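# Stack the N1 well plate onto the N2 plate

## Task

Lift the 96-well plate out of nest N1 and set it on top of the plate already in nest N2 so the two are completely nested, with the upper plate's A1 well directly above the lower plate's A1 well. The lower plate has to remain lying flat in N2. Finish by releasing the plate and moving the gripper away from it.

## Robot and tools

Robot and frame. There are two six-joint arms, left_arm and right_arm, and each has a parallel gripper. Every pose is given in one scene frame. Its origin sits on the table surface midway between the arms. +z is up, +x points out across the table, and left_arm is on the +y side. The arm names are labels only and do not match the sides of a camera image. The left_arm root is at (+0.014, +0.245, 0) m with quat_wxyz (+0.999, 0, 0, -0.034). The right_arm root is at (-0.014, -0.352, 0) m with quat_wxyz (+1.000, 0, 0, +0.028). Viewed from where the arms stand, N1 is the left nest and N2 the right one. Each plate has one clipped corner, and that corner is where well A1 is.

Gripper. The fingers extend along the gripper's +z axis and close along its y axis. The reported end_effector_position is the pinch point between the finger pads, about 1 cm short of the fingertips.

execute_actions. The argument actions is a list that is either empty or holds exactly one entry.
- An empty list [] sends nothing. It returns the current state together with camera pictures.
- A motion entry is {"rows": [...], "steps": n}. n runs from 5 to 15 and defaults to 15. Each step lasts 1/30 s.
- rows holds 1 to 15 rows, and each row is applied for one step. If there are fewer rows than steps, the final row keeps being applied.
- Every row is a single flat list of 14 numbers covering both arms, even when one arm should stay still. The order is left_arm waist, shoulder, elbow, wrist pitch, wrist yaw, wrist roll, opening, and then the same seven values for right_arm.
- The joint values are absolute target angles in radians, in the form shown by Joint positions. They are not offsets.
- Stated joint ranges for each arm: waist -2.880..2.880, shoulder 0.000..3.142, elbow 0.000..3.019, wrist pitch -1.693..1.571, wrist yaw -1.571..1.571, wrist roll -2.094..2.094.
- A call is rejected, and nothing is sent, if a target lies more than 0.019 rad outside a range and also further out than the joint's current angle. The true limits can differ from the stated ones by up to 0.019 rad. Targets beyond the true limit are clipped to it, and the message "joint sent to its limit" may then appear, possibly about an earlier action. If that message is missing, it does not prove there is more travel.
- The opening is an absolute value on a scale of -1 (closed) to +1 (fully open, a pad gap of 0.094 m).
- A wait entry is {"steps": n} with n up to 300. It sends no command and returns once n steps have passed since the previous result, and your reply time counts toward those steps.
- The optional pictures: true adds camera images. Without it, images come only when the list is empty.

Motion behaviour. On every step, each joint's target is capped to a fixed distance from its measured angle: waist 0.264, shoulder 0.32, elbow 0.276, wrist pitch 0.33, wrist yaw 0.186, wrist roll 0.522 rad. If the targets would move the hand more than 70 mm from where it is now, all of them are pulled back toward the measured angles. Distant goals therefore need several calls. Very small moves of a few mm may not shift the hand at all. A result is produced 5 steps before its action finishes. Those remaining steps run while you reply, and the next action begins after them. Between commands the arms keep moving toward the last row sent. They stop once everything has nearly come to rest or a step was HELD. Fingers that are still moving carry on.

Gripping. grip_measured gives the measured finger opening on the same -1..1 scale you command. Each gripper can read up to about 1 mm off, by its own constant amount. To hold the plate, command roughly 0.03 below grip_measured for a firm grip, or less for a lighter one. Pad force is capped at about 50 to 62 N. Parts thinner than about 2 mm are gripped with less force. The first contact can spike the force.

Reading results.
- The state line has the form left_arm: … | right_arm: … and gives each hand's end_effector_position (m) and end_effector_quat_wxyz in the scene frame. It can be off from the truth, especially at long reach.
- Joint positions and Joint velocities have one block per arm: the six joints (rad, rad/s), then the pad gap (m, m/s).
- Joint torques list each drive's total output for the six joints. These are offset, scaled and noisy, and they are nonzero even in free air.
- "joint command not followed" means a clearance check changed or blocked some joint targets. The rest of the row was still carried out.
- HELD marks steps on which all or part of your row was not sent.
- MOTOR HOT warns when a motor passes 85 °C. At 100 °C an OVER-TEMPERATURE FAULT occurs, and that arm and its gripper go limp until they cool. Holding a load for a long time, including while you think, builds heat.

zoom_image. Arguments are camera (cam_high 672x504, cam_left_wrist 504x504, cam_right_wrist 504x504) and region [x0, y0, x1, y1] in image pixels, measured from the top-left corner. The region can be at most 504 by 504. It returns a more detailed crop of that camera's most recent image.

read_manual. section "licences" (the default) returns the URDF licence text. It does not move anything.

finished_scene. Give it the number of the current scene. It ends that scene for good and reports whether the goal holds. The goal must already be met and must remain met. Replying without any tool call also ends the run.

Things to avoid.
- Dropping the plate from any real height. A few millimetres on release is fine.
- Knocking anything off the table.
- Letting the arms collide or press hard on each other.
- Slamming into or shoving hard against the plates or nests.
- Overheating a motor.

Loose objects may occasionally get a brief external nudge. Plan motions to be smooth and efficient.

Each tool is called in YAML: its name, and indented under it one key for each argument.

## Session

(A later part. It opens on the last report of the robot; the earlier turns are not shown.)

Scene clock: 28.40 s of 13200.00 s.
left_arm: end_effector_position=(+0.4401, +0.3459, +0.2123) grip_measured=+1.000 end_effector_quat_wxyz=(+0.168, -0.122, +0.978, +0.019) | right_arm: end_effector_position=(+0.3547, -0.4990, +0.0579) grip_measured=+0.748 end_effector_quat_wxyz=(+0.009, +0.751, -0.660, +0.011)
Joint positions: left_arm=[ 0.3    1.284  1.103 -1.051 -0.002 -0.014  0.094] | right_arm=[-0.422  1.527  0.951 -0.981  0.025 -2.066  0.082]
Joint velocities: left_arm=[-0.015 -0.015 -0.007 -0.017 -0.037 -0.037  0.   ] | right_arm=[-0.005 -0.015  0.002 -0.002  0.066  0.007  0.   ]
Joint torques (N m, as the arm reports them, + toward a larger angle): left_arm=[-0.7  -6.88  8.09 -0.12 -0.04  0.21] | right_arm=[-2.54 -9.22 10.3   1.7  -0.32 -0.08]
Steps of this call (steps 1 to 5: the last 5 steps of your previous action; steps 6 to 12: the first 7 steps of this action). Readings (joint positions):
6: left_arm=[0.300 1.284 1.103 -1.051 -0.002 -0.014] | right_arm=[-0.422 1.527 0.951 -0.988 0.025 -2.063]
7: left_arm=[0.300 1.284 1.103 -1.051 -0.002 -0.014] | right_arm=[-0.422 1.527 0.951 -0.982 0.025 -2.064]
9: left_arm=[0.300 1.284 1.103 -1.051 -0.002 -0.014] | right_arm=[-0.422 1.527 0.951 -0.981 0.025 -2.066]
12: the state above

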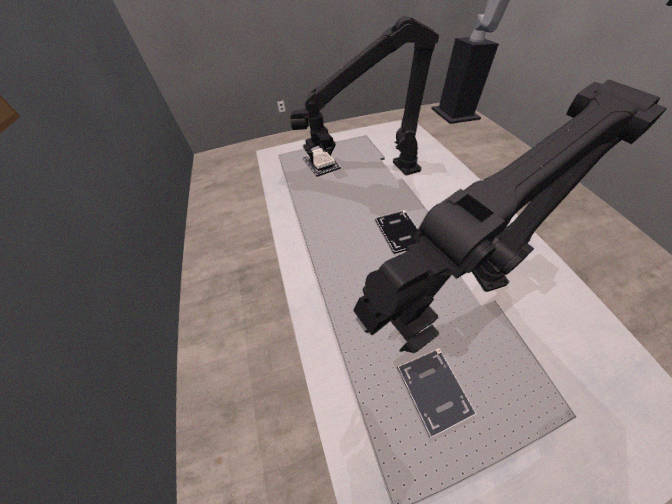

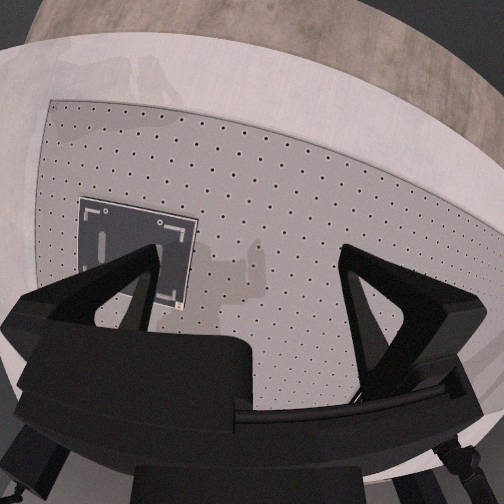

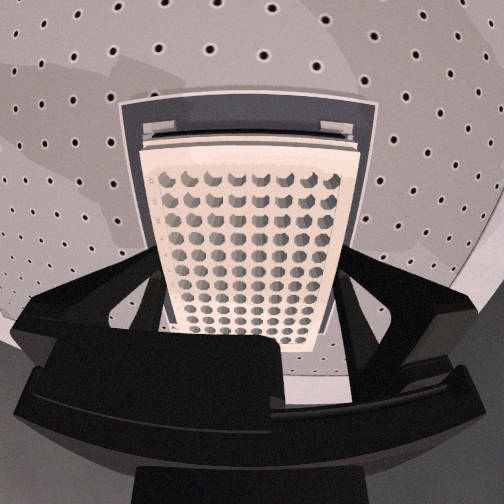

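The stops match those of the nested plate in scene 1. Re-centring, releasing and moving clear.

execute_actions:
  actions:
    - {"rows":[[0.3,1.3,1.1,-1.07,0,0,1,-0.424,1.54,0.975,-0.999,0.032,-2.08,0.71]],"steps":12}

execute_actions:
  actions:
    - {"rows":[[0.3,1.3,1.1,-1.07,0,0,1,-0.424,1.52,0.975,-0.99,0.028,-2.08,1]],"steps":8}

execute_actions:
  actions:
    - {"rows":[[0.3,1.3,1.1,-1.07,0,0,1,-0.424,1.48,0.975,-1,0.028,-2.07,1],[0.3,1.3,1.1,-1.07,0,0,1,-0.424,1.46,0.975,-1.004,0.028,-2.07,1],[0.3,1.3,1.1,-1.07,0,0,1,-0.424,1.44,0.975,-1.008,0.028,-2.07,1],[0.3,1.3,1.1,-1.07,0,0,1,-0.424,1.41,0.975,-1.012,0.028,-2.07,1]]}
  pictures: true

execute_actions:
  actions:
    - {"rows":[[0.3,1.3,1.1,-1.07,0,0,1,-0.424,1.35,0.99,-1.05,0,-1.9,1],[0.3,1.3,1.1,-1.07,0,0,1,-0.424,1.3,1,-1.1,0,-1.7,1],[0.3,1.3,1.1,-1.07,0,0,1,-0.424,1.25,1,-1.15,0,-1.5,1],[0.3,1.3,1.1,-1.07,0,0,1,-0.424,1.2,1,-1.2,0,-1.3,1],[0.3,1.3,1.1,-1.07,0,0,1,-0.424,1.1,1.015,-1.3,0,-0.5,1]]}

execute_actions:
  actions:
    - {"steps":18}
  pictures: true

zoom_image:
  camera: "cam_right_wrist"
  region: [130,60,400,330]

Scene clock: 29.00 s of 13200.00 s.
left_arm: end_effector_position=(+0.4401, +0.3459, +0.2123) grip_measured=+1.000 end_effector_quat_wxyz=(+0.168, -0.122, +0.978, +0.019) | right_arm: end_effector_position=(+0.3529, -0.4989, +0.0579) grip_measured=+0.748 end_effector_quat_wxyz=(+0.012, +0.752, -0.659, +0.008)
Joint positions: left_arm=[ 0.3    1.284  1.103 -1.051 -0.002 -0.014  0.094] | right_arm=[-0.422  1.527  0.951 -0.988  0.028 -2.068  0.082]
Joint velocities: left_arm=[-0.005 -0.005 -0.012 -0.017 -0.051 -0.051  0.   ] | right_arm=[-0.005  0.005  0.002 -0.012  0.022 -0.022  0.001]
Joint torques (N m, as the arm reports them, + toward a larger angle): left_arm=[-0.73 -6.86  8.1  -0.11 -0.03  0.2 ] | right_arm=[ -2.42 -10.18  10.18  -0.08   0.1   -0.11]
Steps of this call (steps 1 to 5: the last 5 steps of your previous action; steps 6 to 11: the robot went on to your last target; steps 12 to 18: the first 7 steps of this action). Readings (joint positions):
12: left_arm=[0.300 1.284 1.103 -1.051 -0.002 -0.014] | right_arm=[-0.422 1.527 0.951 -0.984 0.027 -2.066]
13: left_arm=[0.300 1.284 1.103 -1.051 -0.002 -0.014] | right_arm=[-0.422 1.527 0.951 -0.986 0.027 -2.067]
15: left_arm=[0.300 1.284 1.103 -1.051 -0.002 -0.014] | right_arm=[-0.422 1.527 0.951 -0.987 0.028 -2.067]
18: the state above

Scene clock: 29.27 s of 13200.00 s.
left_arm: end_effector_position=(+0.4401, +0.3459, +0.2123) grip_measured=+1.000 end_effector_quat_wxyz=(+0.168, -0.122, +0.978, +0.019) | right_arm: end_effector_position=(+0.3529, -0.4989, +0.0579) grip_measured=+0.998 end_effector_quat_wxyz=(+0.012, +0.752, -0.659, +0.008)
Joint positions: left_arm=[ 0.3    1.284  1.103 -1.051 -0.002 -0.014  0.094] | right_arm=[-0.422  1.527  0.951 -0.988  0.028 -2.068  0.094]
Joint velocities: left_arm=[-0.005 -0.015  0.002 -0.007 -0.022  0.007  0.   ] | right_arm=[-0.005 -0.005  0.002  0.007 -0.037 -0.007  0.012]
Joint torques (N m, as the arm reports them, + toward a larger angle): left_arm=[-0.68 -6.87  8.09 -0.13 -0.03  0.21] | right_arm=[ -2.06 -12.22  10.18   0.27  -0.07  -0.09]
Steps of this call (steps 1 to 5: the last 5 steps of your previous action; steps 6 to 8: the first 3 steps of this action). Readings (joint positions):
6: left_arm=[0.300 1.284 1.103 -1.051 -0.002 -0.014] | right_arm=[-0.422 1.527 0.951 -0.988 0.028 -2.068]
7: left_arm=[0.300 1.284 1.103 -1.051 -0.002 -0.014] | right_arm=[-0.422 1.527 0.951 -0.988 0.028 -2.068]
8: the state above

Scene clock: 29.77 s of 13200.00 s.
left_arm: end_effector_position=(+0.4401, +0.3459, +0.2123) grip_measured=+1.000 end_effector_quat_wxyz=(+0.168, -0.122, +0.978, +0.019) | right_arm: end_effector_position=(+0.3549, -0.4996, +0.0995) grip_measured=+1.000 end_effector_quat_wxyz=(-0.005, +0.751, -0.659, +0.053)
Joint positions: left_arm=[ 0.3    1.284  1.103 -1.051 -0.002 -0.014  0.094] | right_arm=[-0.422  1.416  0.951 -1.003  0.028 -2.069  0.094]
Joint velocities: left_arm=[-0.005 -0.005 -0.017  0.002 -0.007  0.022  0.   ] | right_arm=[ 0.005 -0.171  0.017 -0.012  0.081  0.007  0.   ]
Joint torques (N m, as the arm reports them, + toward a larger angle): left_arm=[-0.72 -6.89  8.08 -0.12 -0.03  0.21] | right_arm=[-2.34 -9.88 11.03  0.26 -0.1   0.  ]
Steps of this call (steps 1 to 5: the last 5 steps of your previous action; steps 6 to 15: the first 10 steps of this action). Readings (joint positions):
6: left_arm=[0.300 1.284 1.103 -1.051 -0.002 -0.014] | right_arm=[-0.422 1.526 0.951 -0.988 0.028 -2.069]
7: left_arm=[0.300 1.284 1.103 -1.051 -0.002 -0.014] | right_arm=[-0.422 1.522 0.951 -0.990 0.028 -2.069]
9: left_arm=[0.300 1.284 1.103 -1.051 -0.002 -0.014] | right_arm=[-0.422 1.503 0.951 -0.997 0.028 -2.069]
13: left_arm=[0.300 1.284 1.103 -1.051 -0.002 -0.014] | right_arm=[-0.422 1.435 0.951 -1.002 0.028 -2.069]
15: the state above

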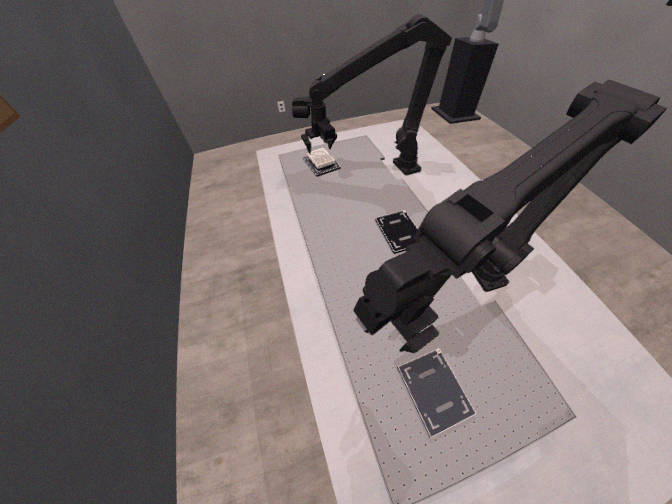

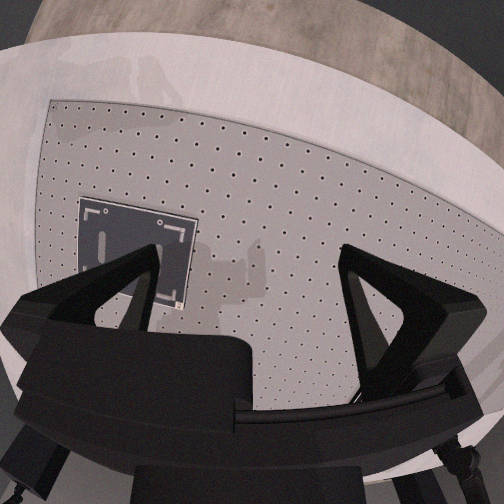

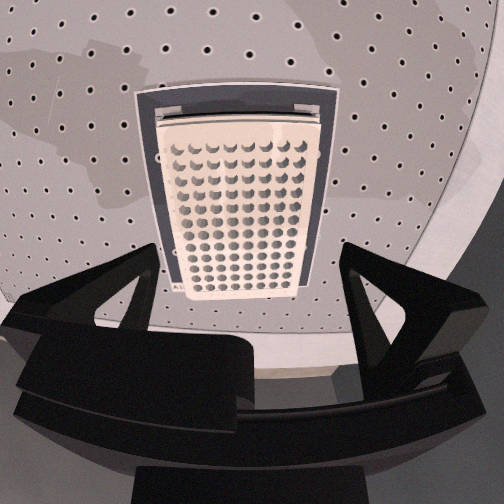

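Scene clock: 30.27 s of 13200.00 s.
left_arm: end_effector_position=(+0.4401, +0.3459, +0.2123) grip_measured=+1.000 end_effector_quat_wxyz=(+0.168, -0.122, +0.978, +0.019) | right_arm: end_effector_position=(+0.2928, -0.4714, +0.1968) grip_measured=+1.000 end_effector_quat_wxyz=(+0.044, -0.455, +0.888, -0.052)
Joint positions: left_arm=[ 0.3    1.284  1.103 -1.051 -0.002 -0.014  0.094] | right_arm=[-0.423  1.123  0.963 -1.275  0.004 -1.313  0.094]
Joint velocities: left_arm=[ 0.005  0.005 -0.002 -0.007 -0.007 -0.051  0.   ] | right_arm=[-0.005 -0.982  0.227 -0.339 -0.066  2.777  0.   ]
Joint torques (N m, as the arm reports them, + toward a larger angle): left_arm=[-0.62 -6.86  8.08 -0.13 -0.03  0.2 ] | right_arm=[-2.22 -2.86 13.46  0.67 -0.27  0.1 ]
Steps of this call (steps 1 to 5: the last 5 steps of your previous action; steps 6 to 15: the first 10 steps of this action). Readings (joint positions):
6: left_arm=[0.300 1.284 1.103 -1.051 -0.002 -0.014] | right_arm=[-0.423 1.410 0.951 -1.011 0.016 -2.042]
7: left_arm=[0.300 1.284 1.103 -1.051 -0.002 -0.014] | right_arm=[-0.423 1.402 0.951 -1.033 0.008 -1.982]
9: left_arm=[0.300 1.284 1.103 -1.051 -0.002 -0.014] | right_arm=[-0.423 1.361 0.951 -1.102 0.006 -1.812]
13: left_arm=[0.300 1.284 1.103 -1.051 -0.002 -0.014] | right_arm=[-0.423 1.202 0.953 -1.237 0.004 -1.512]
15: the state above

Scene clock: 30.87 s of 13200.00 s.
left_arm: end_effector_position=(+0.4401, +0.3459, +0.2123) grip_measured=+1.000 end_effector_quat_wxyz=(+0.168, -0.122, +0.978, +0.019) | right_arm: end_effector_position=(+0.2937, -0.4717, +0.2180) grip_measured=+1.000 end_effector_quat_wxyz=(+0.080, -0.080, +0.993, -0.040)
Joint positions: left_arm=[ 0.3    1.284  1.103 -1.051 -0.002 -0.014  0.094] | right_arm=[-0.423  1.088  0.989 -1.293  0.003 -0.529  0.094]
Joint velocities: left_arm=[-0.005 -0.005 -0.002 -0.022  0.007  0.051  0.   ] | right_arm=[-0.015 -0.015 -0.017 -0.002 -0.022  0.139  0.   ]
Joint torques (N m, as the arm reports them, + toward a larger angle): left_arm=[-0.65 -6.83  8.07 -0.11 -0.03  0.21] | right_arm=[-2.45 -5.46 12.35  0.56 -0.2   0.13]
Kept back: nothing.
Steps of this call (steps 1 to 5: the last 5 steps of your previous action; steps 6 to 18: the robot went on to your last target). Readings (joint positions):
1: left_arm=[0.300 1.284 1.103 -1.051 -0.002 -0.014] | right_arm=[-0.423 1.095 0.970 -1.284 0.003 -1.214]
2: left_arm=[0.300 1.284 1.103 -1.051 -0.002 -0.014] | right_arm=[-0.423 1.076 0.978 -1.289 0.003 -1.114]
4: left_arm=[0.300 1.284 1.103 -1.051 -0.002 -0.014] | right_arm=[-0.423 1.065 0.989 -1.291 0.003 -0.917]
8: left_arm=[0.300 1.284 1.103 -1.051 -0.002 -0.014] | right_arm=[-0.423 1.079 0.989 -1.293 0.003 -0.676]
18: the state above

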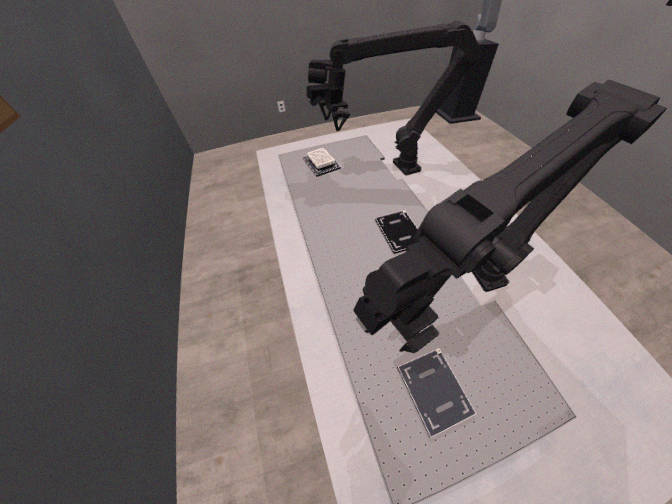

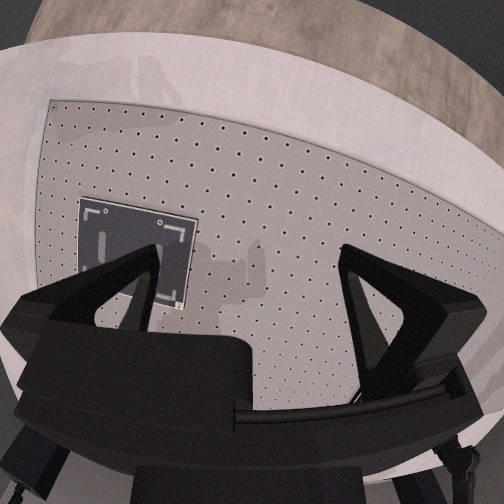

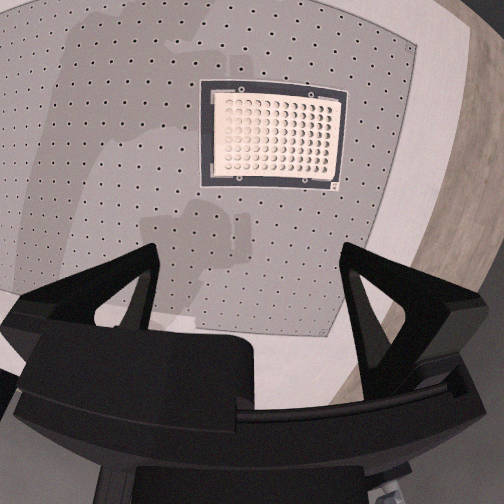

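Region (130, 60, 400, 330) of cam_right_wrist's 504x504 image, scaled by 1.867, with more detail than that image has.

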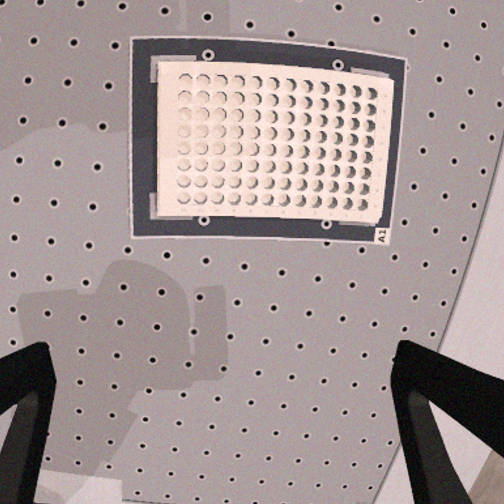

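finished_scene:
  scene: 2

The scene is finished: the task was done.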